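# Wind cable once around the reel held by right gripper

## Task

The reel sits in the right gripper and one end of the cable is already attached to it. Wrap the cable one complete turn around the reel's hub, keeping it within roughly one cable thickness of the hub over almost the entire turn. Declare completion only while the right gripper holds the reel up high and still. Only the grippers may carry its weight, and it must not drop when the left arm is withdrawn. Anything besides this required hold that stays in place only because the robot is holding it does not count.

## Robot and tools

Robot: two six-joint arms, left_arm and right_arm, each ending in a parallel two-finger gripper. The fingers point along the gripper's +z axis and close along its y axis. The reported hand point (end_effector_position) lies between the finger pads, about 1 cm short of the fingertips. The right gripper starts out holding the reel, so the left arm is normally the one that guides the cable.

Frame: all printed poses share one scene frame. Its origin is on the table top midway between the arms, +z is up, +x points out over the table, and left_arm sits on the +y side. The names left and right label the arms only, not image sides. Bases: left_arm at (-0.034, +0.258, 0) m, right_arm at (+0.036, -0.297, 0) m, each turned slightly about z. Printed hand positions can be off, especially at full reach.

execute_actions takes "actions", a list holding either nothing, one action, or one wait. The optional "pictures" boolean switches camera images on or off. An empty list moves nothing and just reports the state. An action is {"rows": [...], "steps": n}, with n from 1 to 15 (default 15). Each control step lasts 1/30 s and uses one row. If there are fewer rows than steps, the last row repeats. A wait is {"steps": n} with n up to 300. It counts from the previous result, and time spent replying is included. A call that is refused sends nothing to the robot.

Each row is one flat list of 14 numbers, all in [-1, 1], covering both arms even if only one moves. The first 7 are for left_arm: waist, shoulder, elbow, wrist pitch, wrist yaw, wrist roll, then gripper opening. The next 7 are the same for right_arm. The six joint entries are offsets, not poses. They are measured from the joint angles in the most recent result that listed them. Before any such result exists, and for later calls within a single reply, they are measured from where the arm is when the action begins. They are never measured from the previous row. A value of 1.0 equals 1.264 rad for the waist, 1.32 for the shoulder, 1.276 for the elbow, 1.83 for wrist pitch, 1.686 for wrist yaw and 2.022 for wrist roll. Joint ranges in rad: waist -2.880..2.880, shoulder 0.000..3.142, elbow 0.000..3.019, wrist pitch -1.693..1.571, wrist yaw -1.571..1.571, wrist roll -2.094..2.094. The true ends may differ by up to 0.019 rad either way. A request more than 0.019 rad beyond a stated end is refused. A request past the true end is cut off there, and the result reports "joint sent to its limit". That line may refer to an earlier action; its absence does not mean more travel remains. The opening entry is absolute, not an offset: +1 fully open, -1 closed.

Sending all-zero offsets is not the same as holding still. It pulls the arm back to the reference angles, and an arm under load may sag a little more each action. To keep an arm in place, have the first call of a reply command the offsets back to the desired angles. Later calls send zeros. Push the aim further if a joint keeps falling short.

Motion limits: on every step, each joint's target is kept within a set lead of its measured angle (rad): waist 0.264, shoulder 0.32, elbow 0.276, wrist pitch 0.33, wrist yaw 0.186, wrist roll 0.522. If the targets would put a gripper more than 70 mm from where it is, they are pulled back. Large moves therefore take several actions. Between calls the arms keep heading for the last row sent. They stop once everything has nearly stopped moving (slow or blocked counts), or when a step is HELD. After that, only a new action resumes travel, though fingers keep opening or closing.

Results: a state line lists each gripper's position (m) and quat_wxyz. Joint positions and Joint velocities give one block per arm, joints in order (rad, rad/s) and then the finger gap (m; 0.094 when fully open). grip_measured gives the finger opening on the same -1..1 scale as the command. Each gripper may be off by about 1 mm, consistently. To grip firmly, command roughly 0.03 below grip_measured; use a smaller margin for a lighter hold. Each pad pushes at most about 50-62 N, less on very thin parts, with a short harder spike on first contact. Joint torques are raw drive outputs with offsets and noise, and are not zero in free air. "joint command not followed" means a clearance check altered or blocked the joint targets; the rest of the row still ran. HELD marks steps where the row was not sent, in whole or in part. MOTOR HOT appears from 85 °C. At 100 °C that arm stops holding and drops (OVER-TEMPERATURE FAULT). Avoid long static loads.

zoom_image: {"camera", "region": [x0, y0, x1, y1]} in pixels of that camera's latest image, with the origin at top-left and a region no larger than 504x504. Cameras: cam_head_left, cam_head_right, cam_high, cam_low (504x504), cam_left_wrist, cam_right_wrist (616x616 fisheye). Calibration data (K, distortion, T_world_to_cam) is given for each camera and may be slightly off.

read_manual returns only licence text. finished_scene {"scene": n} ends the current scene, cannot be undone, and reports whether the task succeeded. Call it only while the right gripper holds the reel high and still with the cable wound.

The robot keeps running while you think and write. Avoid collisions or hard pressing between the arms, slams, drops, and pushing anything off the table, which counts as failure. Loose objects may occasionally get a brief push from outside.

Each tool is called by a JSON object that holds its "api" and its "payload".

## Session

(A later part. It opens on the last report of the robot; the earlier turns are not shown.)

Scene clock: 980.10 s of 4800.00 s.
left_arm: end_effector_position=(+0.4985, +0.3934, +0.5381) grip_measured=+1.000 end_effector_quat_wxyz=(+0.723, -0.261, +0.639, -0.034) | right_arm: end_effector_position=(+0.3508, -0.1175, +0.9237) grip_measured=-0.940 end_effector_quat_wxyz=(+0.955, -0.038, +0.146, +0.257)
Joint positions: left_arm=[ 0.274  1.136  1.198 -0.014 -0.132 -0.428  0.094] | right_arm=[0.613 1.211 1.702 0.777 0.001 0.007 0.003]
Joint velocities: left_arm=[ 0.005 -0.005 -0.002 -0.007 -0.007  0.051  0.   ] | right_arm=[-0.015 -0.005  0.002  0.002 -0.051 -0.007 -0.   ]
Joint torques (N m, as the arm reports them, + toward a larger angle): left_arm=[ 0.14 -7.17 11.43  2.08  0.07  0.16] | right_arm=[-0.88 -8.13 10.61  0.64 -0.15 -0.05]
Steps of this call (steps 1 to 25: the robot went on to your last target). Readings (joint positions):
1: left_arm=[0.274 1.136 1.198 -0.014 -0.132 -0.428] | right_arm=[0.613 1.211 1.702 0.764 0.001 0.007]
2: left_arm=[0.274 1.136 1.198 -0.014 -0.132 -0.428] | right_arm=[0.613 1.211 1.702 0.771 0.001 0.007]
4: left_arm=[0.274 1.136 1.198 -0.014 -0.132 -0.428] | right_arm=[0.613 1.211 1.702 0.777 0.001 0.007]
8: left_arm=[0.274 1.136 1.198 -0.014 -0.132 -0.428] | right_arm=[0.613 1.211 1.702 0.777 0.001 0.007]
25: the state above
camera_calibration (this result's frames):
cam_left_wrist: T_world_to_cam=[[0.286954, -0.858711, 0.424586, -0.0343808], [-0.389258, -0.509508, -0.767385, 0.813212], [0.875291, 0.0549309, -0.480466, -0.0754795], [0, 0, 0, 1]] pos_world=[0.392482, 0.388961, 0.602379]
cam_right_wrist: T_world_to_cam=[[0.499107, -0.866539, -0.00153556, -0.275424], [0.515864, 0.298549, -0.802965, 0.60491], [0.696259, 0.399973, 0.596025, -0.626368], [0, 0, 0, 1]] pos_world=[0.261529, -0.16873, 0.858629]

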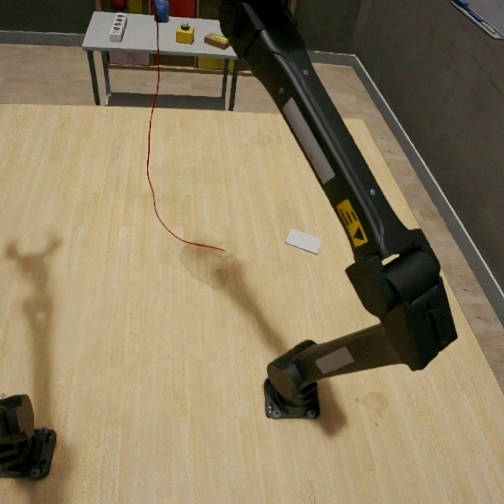

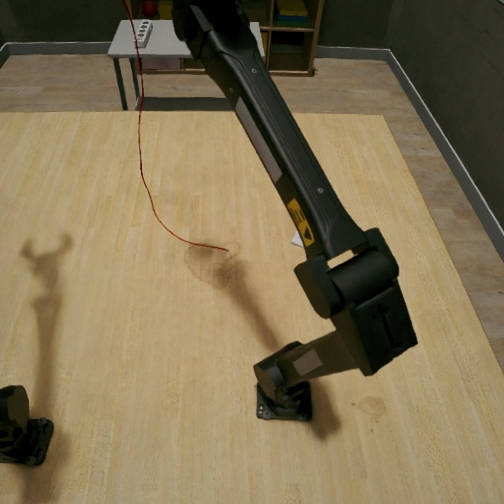

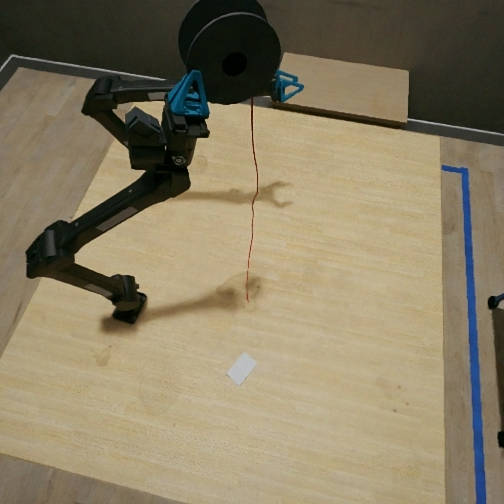

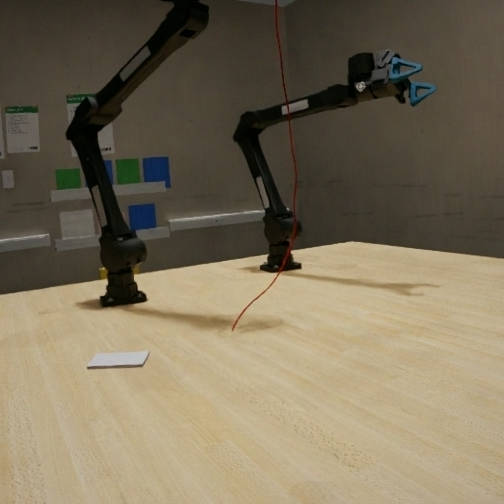

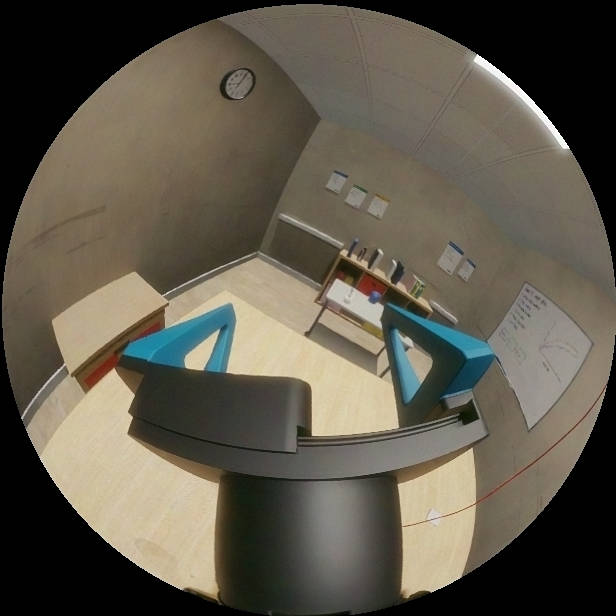

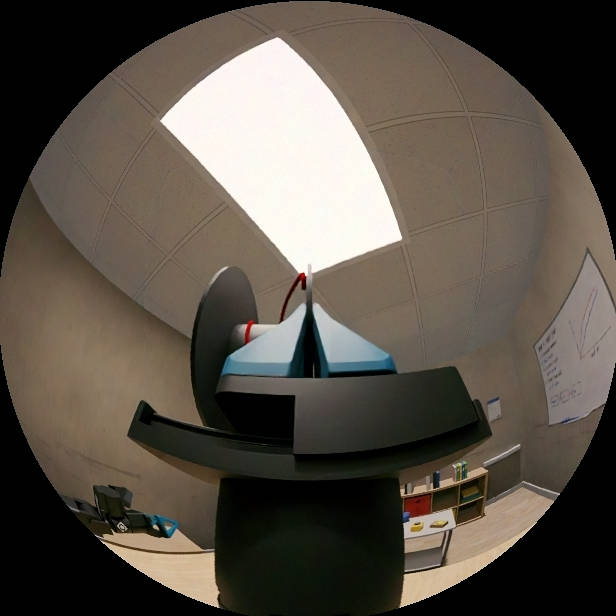

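{"api": "execute_actions", "payload": {"actions": [{"rows": [[0,0,0,0,0,0,1, 0,0,0.008,0.008,0,-0.008,-1],[0,0,0,0,0,0,1, 0,0,0.008,0.018,0,-0.020,-1],[0,0,0,0,0,0,1, 0,0,0.008,0.030,0,-0.034,-1],[0,0,0,0,0,0,1, 0,0,0.008,0.042,0,-0.048,-1],[0,0,0,0,0,0,1, 0,0,0.008,0.054,0,-0.062,-1],[0,0,0,0,0,0,1, 0,0,0.008,0.066,0,-0.076,-1],[0,0,0,0,0,0,1, 0,0,0.008,0.078,0,-0.090,-1],[0,0,0,0,0,0,1, 0,0,0.008,0.090,0,-0.104,-1],[0,0,0,0,0,0,1, 0,0,0.008,0.102,0,-0.118,-1],[0,0,0,0,0,0,1, 0,0,0.008,0.114,0,-0.133,-1],[0,0,0,0,0,0,1, 0,0,0.008,0.125,0,-0.147,-1],[0,0,0,0,0,0,1, 0,0,0.008,0.135,0,-0.161,-1],[0,0,0,0,0,0,1, 0,0,0.008,0.144,0,-0.175,-1],[0,0,0,0,0,0,1, 0,0,0.008,0.152,0,-0.189,-1],[0,0,0,0,0,0,1, 0,0,0.008,0.158,0,-0.203,-1]], "steps": 15}], "pictures": false}}

{"api": "execute_actions", "payload": {"actions": [{"rows": [[0,0,0,0,0,0,1, 0,0,0.008,0.020,0,-0.060,-1],[0,0,0,0,0,0,1, 0,0,0.008,0.022,0,-0.074,-1],[0,0,0,0,0,0,1, 0,0,0.008,0.024,0,-0.088,-1],[0,0,0,0,0,0,1, 0,0,0.008,0.024,0,-0.103,-1],[0,0,0,0,0,0,1, 0,0,0.008,0.024,0,-0.117,-1],[0,0,0,0,0,0,1, 0,0,0.008,0.024,0,-0.131,-1],[0,0,0,0,0,0,1, 0,0,0.008,0.024,0,-0.145,-1],[0,0,0,0,0,0,1, 0,0,0.008,0.024,0,-0.159,-1],[0,0,0,0,0,0,1, 0,0,0.008,0.024,0,-0.174,-1],[0,0,0,0,0,0,1, 0,0,0.008,0.024,0,-0.188,-1],[0,0,0,0,0,0,1, 0,0,0.008,0.024,0,-0.202,-1],[0,0,0,0,0,0,1, 0,0,0.008,0.024,0,-0.216,-1],[0,0,0,0,0,0,1, 0,0,0.008,0.024,0,-0.230,-1],[0,0,0,0,0,0,1, 0,0,0.008,0.024,0,-0.245,-1],[0,0,0,0,0,0,1, 0,0,0.008,0.024,0,-0.259,-1]], "steps": 15}], "pictures": false}}

{"api": "execute_actions", "payload": {"actions": [{"rows": [[0,0,0,0,0,0,1, 0,0,0.008,0,0,-0.060,-1],[0,0,0,0,0,0,1, 0,0,0.008,0,0,-0.074,-1],[0,0,0,0,0,0,1, 0,0,0.008,0,0,-0.088,-1],[0,0,0,0,0,0,1, 0,0,0.008,0,0,-0.103,-1],[0,0,0,0,0,0,1, 0,0,0.008,0,0,-0.117,-1],[0,0,0,0,0,0,1, 0,0,0.008,0,0,-0.131,-1],[0,0,0,0,0,0,1, 0,0,0.008,0,0,-0.145,-1],[0,0,0,0,0,0,1, 0,0,0.008,0,0,-0.159,-1],[0,0,0,0,0,0,1, 0,0,0.008,0,0,-0.174,-1],[0,0,0,0,0,0,1, 0,0,0.008,0,0,-0.188,-1],[0,0,0,0,0,0,1, 0,0,0.008,0,0,-0.202,-1],[0,0,0,0,0,0,1, 0,0,0.008,0,0,-0.216,-1],[0,0,0,0,0,0,1, 0,0,0.008,0,0,-0.230,-1],[0,0,0,0,0,0,1, 0,0,0.008,0,0,-0.245,-1],[0,0,0,0,0,0,1, 0,0,0.008,0,0,-0.259,-1]], "steps": 15}], "pictures": false}}

{"api": "execute_actions", "payload": {"actions": [{"rows": [[0,0,0,0,0,0,1, 0,0,0.008,0,0,-0.060,-1],[0,0,0,0,0,0,1, 0,0,0.008,0,0,-0.074,-1],[0,0,0,0,0,0,1, 0,0,0.008,0,0,-0.088,-1],[0,0,0,0,0,0,1, 0,0,0.008,0,0,-0.103,-1],[0,0,0,0,0,0,1, 0,0,0.008,0,0,-0.117,-1],[0,0,0,0,0,0,1, 0,0,0.008,0,0,-0.131,-1],[0,0,0,0,0,0,1, 0,0,0.008,0,0,-0.145,-1],[0,0,0,0,0,0,1, 0,0,0.008,0,0,-0.158,-1],[0,0,0,0,0,0,1, 0,0,0.008,0,0,-0.170,-1],[0,0,0,0,0,0,1, 0,0,0.008,0,0,-0.181,-1],[0,0,0,0,0,0,1, 0,0,0.008,0,0,-0.190,-1],[0,0,0,0,0,0,1, 0,0,0.008,0,0,-0.197,-1],[0,0,0,0,0,0,1, 0,0,0.008,0,0,-0.202,-1],[0,0,0,0,0,0,1, 0,0,0.008,0,0,-0.206,-1],[0,0,0,0,0,0,1, 0,0,0.008,0,0,-0.208,-1]], "steps": 15}], "pictures": false}}

{"api": "execute_actions", "payload": {"actions": [{"steps": 30}], "pictures": true}}

{"api": "zoom_image", "payload": {"camera": "cam_high", "region": [150, 0, 350, 200]}}

Scene clock: 1022.57 s of 4800.00 s.
left_arm: end_effector_position=(+0.4985, +0.3934, +0.5381) grip_measured=+1.000 end_effector_quat_wxyz=(+0.723, -0.261, +0.639, -0.034) | right_arm: end_effector_position=(+0.2998, -0.1466, +0.9343) grip_measured=-0.940 end_effector_quat_wxyz=(+0.993, -0.011, +0.027, +0.118)
Joint positions: left_arm=[ 0.274  1.136  1.198 -0.014 -0.132 -0.428  0.094] | right_arm=[ 0.613  1.212  1.702  1.023  0.001 -0.283  0.003]
Joint velocities: left_arm=[-0.005 -0.005  0.012 -0.027  0.007  0.007  0.   ] | right_arm=[ 0.005  0.005 -0.007  0.452  0.022 -0.755 -0.001]
Joint torques (N m, as the arm reports them, + toward a larger angle): left_arm=[ 0.24 -7.26 11.42  2.07  0.07  0.16] | right_arm=[-0.14 -7.27  9.97 -0.34 -0.12 -0.06]
Steps of this call (steps 1 to 15: the robot went on to your last target; steps 16 to 1259: nothing new was sent; steps 1260 to 1274: all 15 steps of this action). Readings (joint positions):
1260: left_arm=[0.274 1.136 1.198 -0.014 -0.132 -0.428] | right_arm=[0.613 1.211 1.702 0.777 0.001 0.005]
1261: left_arm=[0.274 1.136 1.198 -0.014 -0.132 -0.428] | right_arm=[0.613 1.211 1.702 0.779 0.001 -0.000]
1263: left_arm=[0.274 1.136 1.198 -0.014 -0.132 -0.428] | right_arm=[0.613 1.211 1.702 0.798 0.001 -0.024]
1267: left_arm=[0.274 1.136 1.198 -0.014 -0.132 -0.428] | right_arm=[0.613 1.212 1.702 0.879 0.001 -0.103]
1274: the state above

Scene clock: 1023.07 s of 4800.00 s.
left_arm: end_effector_position=(+0.4985, +0.3934, +0.5381) grip_measured=+1.000 end_effector_quat_wxyz=(+0.723, -0.261, +0.639, -0.034) | right_arm: end_effector_position=(+0.2937, -0.1501, +0.9346) grip_measured=-0.940 end_effector_quat_wxyz=(+0.997, -0.008, +0.012, -0.080)
Joint positions: left_arm=[ 0.274  1.136  1.198 -0.014 -0.132 -0.428  0.094] | right_arm=[ 0.613  1.212  1.702  1.051  0.001 -0.68   0.003]
Joint velocities: left_arm=[-0.005 -0.015  0.002 -0.012 -0.066  0.022  0.   ] | right_arm=[-0.015 -0.005 -0.002 -0.012 -0.007 -0.784 -0.001]
Joint torques (N m, as the arm reports them, + toward a larger angle): left_arm=[ 0.15 -7.26 11.41  2.04  0.06  0.16] | right_arm=[ 0.06 -6.81  9.76 -0.23 -0.08 -0.15]
Steps of this call (steps 1 to 15: all 15 steps of this action). Readings (joint positions):
1: left_arm=[0.274 1.136 1.198 -0.014 -0.132 -0.428] | right_arm=[0.613 1.212 1.702 1.034 0.001 -0.305]
2: left_arm=[0.274 1.136 1.198 -0.014 -0.132 -0.428] | right_arm=[0.613 1.212 1.702 1.040 0.001 -0.328]
4: left_arm=[0.274 1.136 1.198 -0.014 -0.132 -0.428] | right_arm=[0.613 1.212 1.702 1.048 0.001 -0.377]
8: left_arm=[0.274 1.136 1.198 -0.014 -0.132 -0.428] | right_arm=[0.613 1.212 1.702 1.051 0.001 -0.483]
15: the state above

Scene clock: 1023.57 s of 4800.00 s.
left_arm: end_effector_position=(+0.4985, +0.3934, +0.5381) grip_measured=+1.000 end_effector_quat_wxyz=(+0.723, -0.261, +0.639, -0.034) | right_arm: end_effector_position=(+0.2937, -0.1501, +0.9346) grip_measured=-0.940 end_effector_quat_wxyz=(+0.961, -0.010, +0.011, -0.275)
Joint positions: left_arm=[ 0.274  1.136  1.198 -0.014 -0.132 -0.428  0.094] | right_arm=[ 0.613  1.212  1.702  1.051  0.001 -1.076  0.003]
Joint velocities: left_arm=[-0.024  0.005  0.007  0.012 -0.022  0.007  0.   ] | right_arm=[-0.015 -0.005 -0.002 -0.002  0.051 -0.769 -0.001]
Joint torques (N m, as the arm reports them, + toward a larger angle): left_arm=[ 0.12 -7.25 11.4   2.03  0.06  0.15] | right_arm=[-0.69 -7.11  9.73 -0.42 -0.09 -0.15]
Steps of this call (steps 1 to 15: all 15 steps of this action). Readings (joint positions):
1: left_arm=[0.274 1.136 1.198 -0.014 -0.132 -0.428] | right_arm=[0.613 1.212 1.702 1.051 0.001 -0.703]
2: left_arm=[0.274 1.136 1.198 -0.014 -0.132 -0.428] | right_arm=[0.613 1.212 1.702 1.051 0.001 -0.725]
4: left_arm=[0.274 1.136 1.198 -0.014 -0.132 -0.428] | right_arm=[0.613 1.212 1.702 1.051 0.001 -0.774]
8: left_arm=[0.274 1.136 1.198 -0.014 -0.132 -0.428] | right_arm=[0.613 1.212 1.702 1.051 0.001 -0.880]
15: the state above

Scene clock: 1024.07 s of 4800.00 s.
left_arm: end_effector_position=(+0.4985, +0.3934, +0.5381) grip_measured=+1.000 end_effector_quat_wxyz=(+0.723, -0.261, +0.639, -0.034) | right_arm: end_effector_position=(+0.2938, -0.1502, +0.9346) grip_measured=-0.940 end_effector_quat_wxyz=(+0.898, -0.012, +0.009, -0.439)
Joint positions: left_arm=[ 0.274  1.136  1.198 -0.014 -0.132 -0.428  0.094] | right_arm=[ 0.613  1.212  1.702  1.051  0.002 -1.428  0.003]
Joint velocities: left_arm=[-0.005 -0.024 -0.002 -0.007 -0.007 -0.007  0.   ] | right_arm=[-0.005 -0.005  0.007  0.002 -0.022 -0.418 -0.001]
Joint torques (N m, as the arm reports them, + toward a larger angle): left_arm=[ 0.28 -7.17 11.43  2.05  0.06  0.16] | right_arm=[-0.46 -7.74  9.91 -0.8  -0.04 -0.13]
Steps of this call (steps 1 to 15: all 15 steps of this action). Readings (joint positions):
1: left_arm=[0.274 1.136 1.198 -0.014 -0.132 -0.428] | right_arm=[0.613 1.212 1.702 1.051 0.001 -1.100]
2: left_arm=[0.274 1.136 1.198 -0.014 -0.132 -0.428] | right_arm=[0.613 1.212 1.702 1.051 0.001 -1.122]
4: left_arm=[0.274 1.136 1.198 -0.014 -0.132 -0.428] | right_arm=[0.613 1.212 1.702 1.051 0.001 -1.171]
8: left_arm=[0.274 1.136 1.198 -0.014 -0.132 -0.428] | right_arm=[0.613 1.212 1.702 1.051 0.001 -1.276]
15: the state above

Scene clock: 1025.07 s of 4800.00 s.
left_arm: end_effector_position=(+0.4985, +0.3934, +0.5381) grip_measured=+1.000 end_effector_quat_wxyz=(+0.723, -0.261, +0.639, -0.034) | right_arm: end_effector_position=(+0.2938, -0.1502, +0.9346) grip_measured=-0.940 end_effector_quat_wxyz=(+0.884, -0.012, +0.009, -0.466)
Joint positions: left_arm=[ 0.274  1.136  1.198 -0.014 -0.132 -0.428  0.094] | right_arm=[ 0.613  1.212  1.702  1.051  0.002 -1.49   0.003]
Joint velocities: left_arm=[ 0.005 -0.015 -0.022 -0.017 -0.007 -0.007  0.   ] | right_arm=[-0.015 -0.015 -0.002  0.007 -0.037  0.066  0.001]
Joint torques (N m, as the arm reports them, + toward a larger angle): left_arm=[ 0.12 -7.07 11.42  2.05  0.05  0.17] | right_arm=[-0.52 -7.66  9.88 -0.59 -0.08 -0.17]
Steps of this call (steps 1 to 30: the robot went on to your last target). Readings (joint positions):
1: left_arm=[0.274 1.136 1.198 -0.014 -0.132 -0.428] | right_arm=[0.613 1.212 1.702 1.051 0.002 -1.441]
2: left_arm=[0.274 1.136 1.198 -0.014 -0.132 -0.428] | right_arm=[0.613 1.212 1.702 1.051 0.002 -1.451]
4: left_arm=[0.274 1.136 1.198 -0.014 -0.132 -0.428] | right_arm=[0.613 1.212 1.702 1.051 0.002 -1.465]
8: left_arm=[0.274 1.136 1.198 -0.014 -0.132 -0.428] | right_arm=[0.613 1.212 1.702 1.051 0.002 -1.480]
30: the state above
All arms were judged still, so your last target was given up. Only a new action makes them travel on or press farther. Fingers that are still opening or closing keep moving.
camera_calibration (this result's frames):
cam_left_wrist: T_world_to_cam=[[0.286954, -0.858711, 0.424586, -0.0343808], [-0.389258, -0.509508, -0.767385, 0.813212], [0.875291, 0.0549309, -0.480466, -0.0754795], [0, 0, 0, 1]] pos_world=[0.392482, 0.388961, 0.602379]
cam_right_wrist: T_world_to_cam=[[-0.826571, -0.562059, 0.0295086, 0.130915], [0.438667, -0.676185, -0.591899, 0.331798], [0.352635, -0.476302, 0.805472, -0.806509], [0, 0, 0, 1]] pos_world=[0.247065, -0.0862029, 0.842148]

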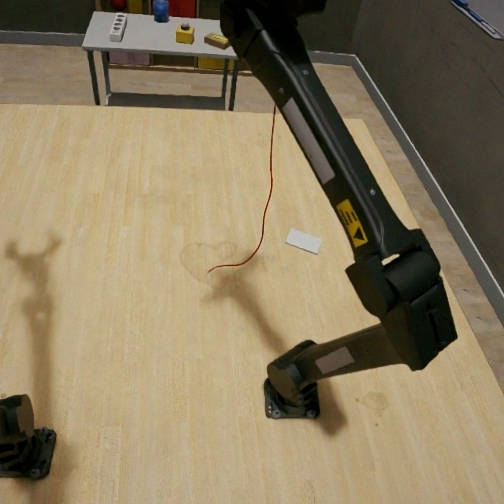

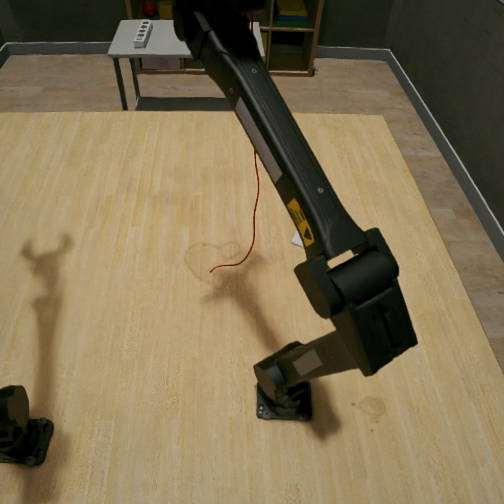

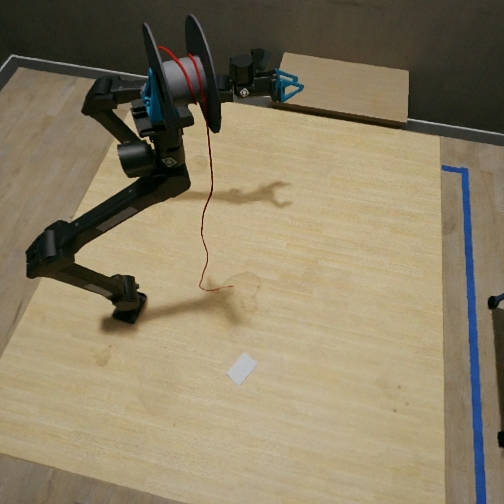

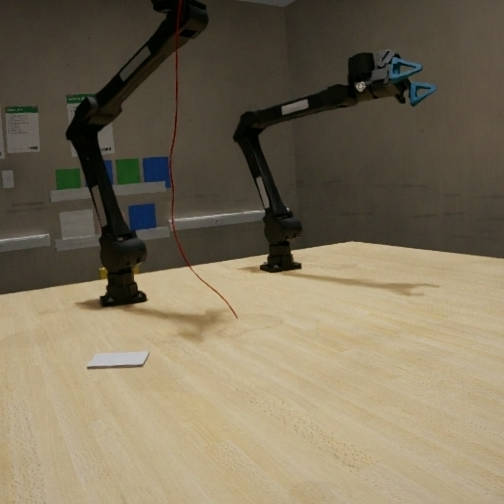

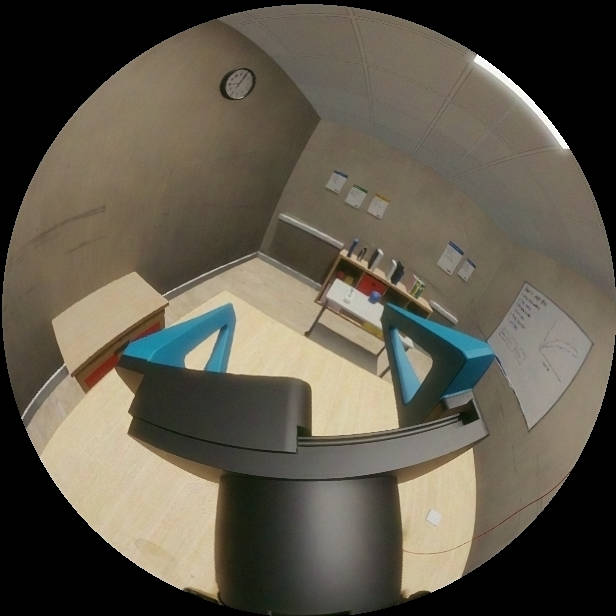

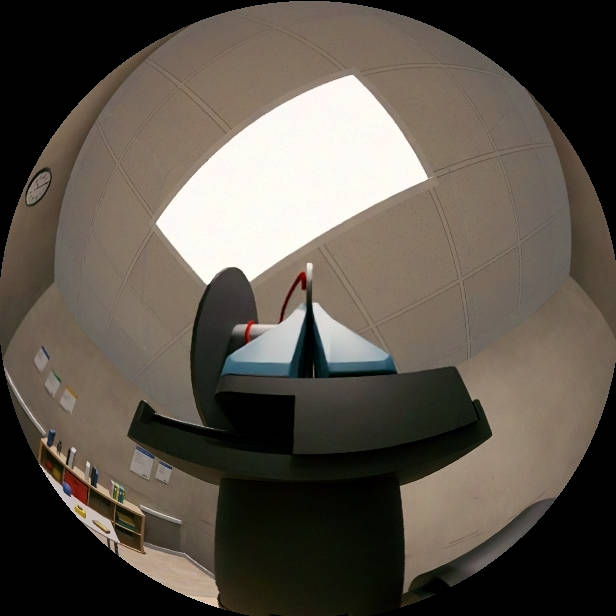

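Region (150, 0, 350, 200) of cam_high's 504x504 image, scaled by 2.520, with more detail than that image has.

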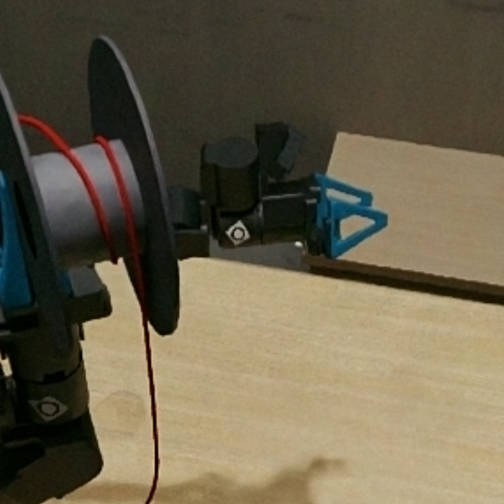

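{"api": "zoom_image", "payload": {"camera": "cam_high", "region": [130, 10, 250, 150]}}

Region (130, 10, 250, 150) of cam_high's 504x504 image, scaled by 3.600, with more detail than that image has; it fills the left 432 columns of this view, and the rest is white.

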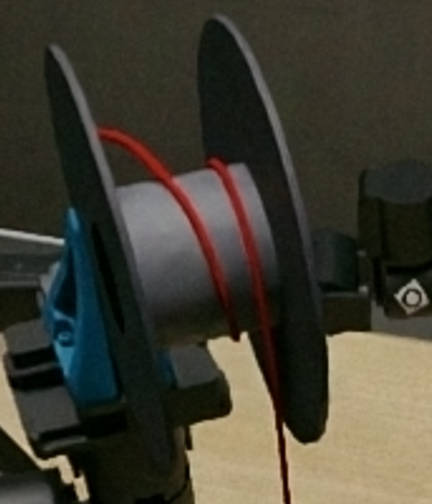

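{"api": "execute_actions", "payload": {"actions": []}}

{"api": "zoom_image", "payload": {"camera": "cam_high", "region": [110, 0, 290, 180]}}

Scene clock: 1044.73 s of 4800.00 s.
left_arm: end_effector_position=(+0.4985, +0.3934, +0.5381) grip_measured=+1.000 end_effector_quat_wxyz=(+0.723, -0.261, +0.639, -0.034) | right_arm: end_effector_position=(+0.2938, -0.1502, +0.9346) grip_measured=-0.940 end_effector_quat_wxyz=(+0.884, -0.012, +0.009, -0.466)
Joint positions: left_arm=[ 0.274  1.136  1.198 -0.014 -0.132 -0.428  0.094] | right_arm=[ 0.613  1.212  1.702  1.051  0.002 -1.49   0.003]
Joint velocities: left_arm=[ 0.005 -0.005 -0.002 -0.002  0.11   0.051  0.   ] | right_arm=[ 0.005  0.005 -0.002  0.012 -0.051 -0.007 -0.001]
Joint torques (N m, as the arm reports them, + toward a larger angle): left_arm=[ 0.2  -7.25 11.42  2.04  0.06  0.16] | right_arm=[-0.64 -7.57  9.88 -0.72 -0.12 -0.13]
Steps of this call (steps 1 to 590: nothing new was sent). Readings (joint positions):
1: left_arm=[0.274 1.136 1.198 -0.014 -0.132 -0.428] | right_arm=[0.613 1.212 1.702 1.051 0.002 -1.490]
2: left_arm=[0.274 1.136 1.198 -0.014 -0.132 -0.428] | right_arm=[0.613 1.212 1.702 1.051 0.002 -1.490]
4: left_arm=[0.274 1.136 1.198 -0.014 -0.132 -0.428] | right_arm=[0.613 1.212 1.702 1.051 0.002 -1.490]
8: left_arm=[0.274 1.136 1.198 -0.014 -0.132 -0.428] | right_arm=[0.613 1.212 1.702 1.051 0.002 -1.490]
590: the state above
camera_calibration (this result's frames):
cam_left_wrist: T_world_to_cam=[[0.286954, -0.858711, 0.424586, -0.0343808], [-0.389258, -0.509508, -0.767385, 0.813212], [0.875291, 0.0549309, -0.480466, -0.0754795], [0, 0, 0, 1]] pos_world=[0.392482, 0.388961, 0.602379]
cam_right_wrist: T_world_to_cam=[[-0.826571, -0.562059, 0.0295086, 0.130915], [0.438667, -0.676185, -0.591899, 0.331798], [0.352635, -0.476302, 0.805472, -0.806509], [0, 0, 0, 1]] pos_world=[0.247065, -0.0862029, 0.842148]

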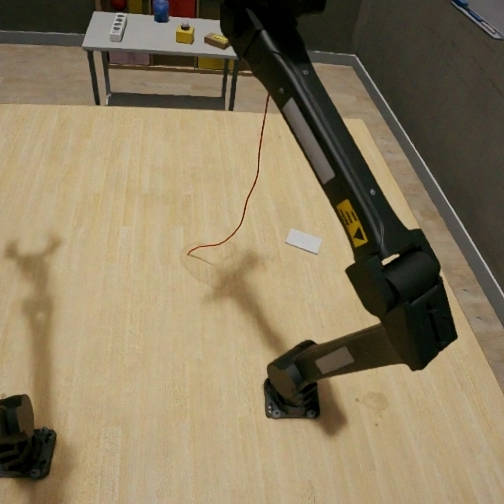

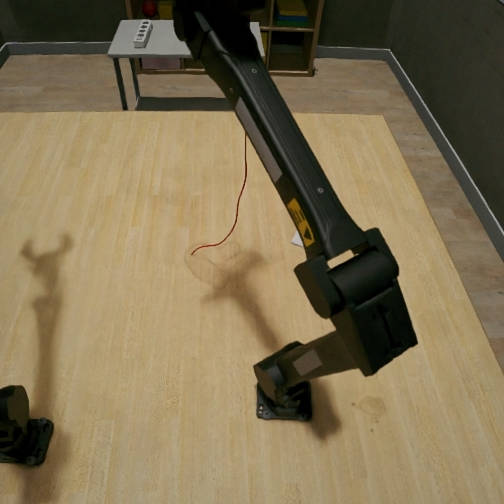

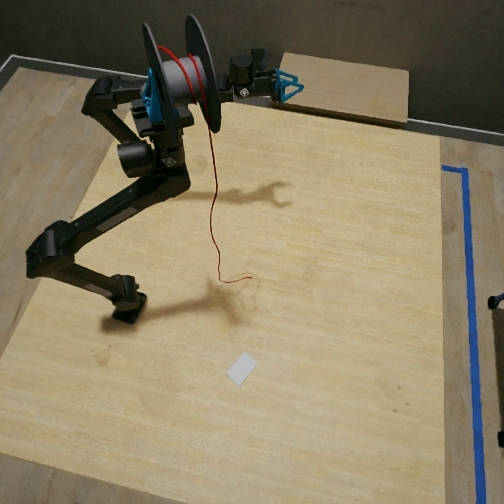

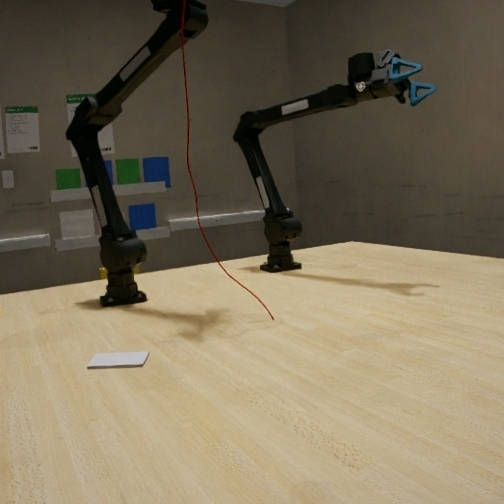

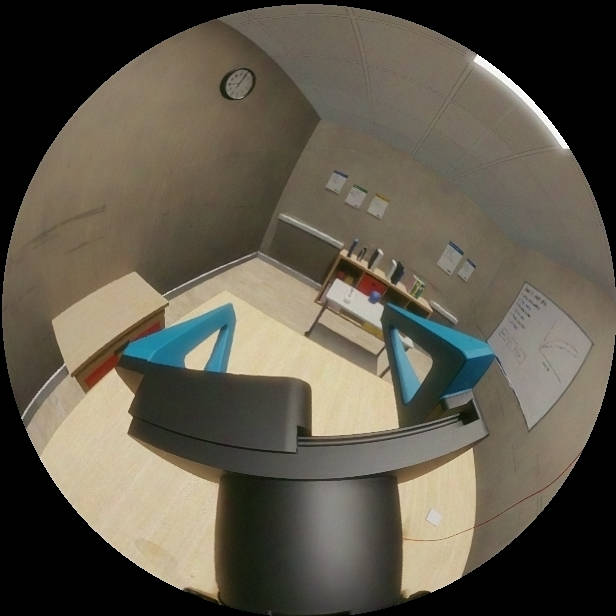

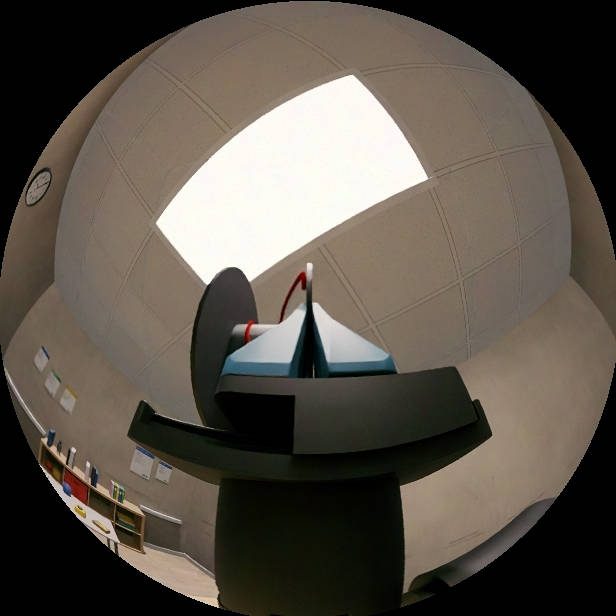

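Region (110, 0, 290, 180) of cam_high's 504x504 image, scaled by 2.800, with more detail than that image has.

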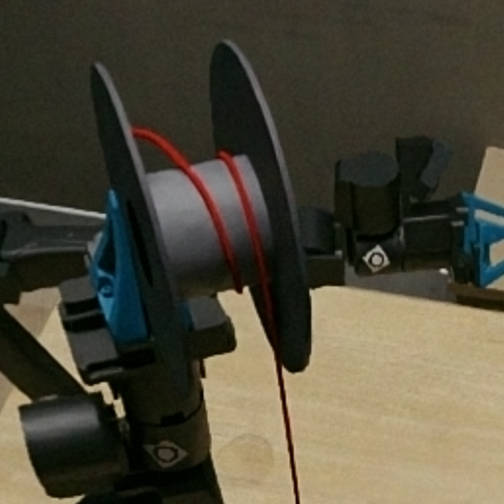

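{"api": "finished_scene", "payload": {"scene": 2}}

The scene is finished: the task was done.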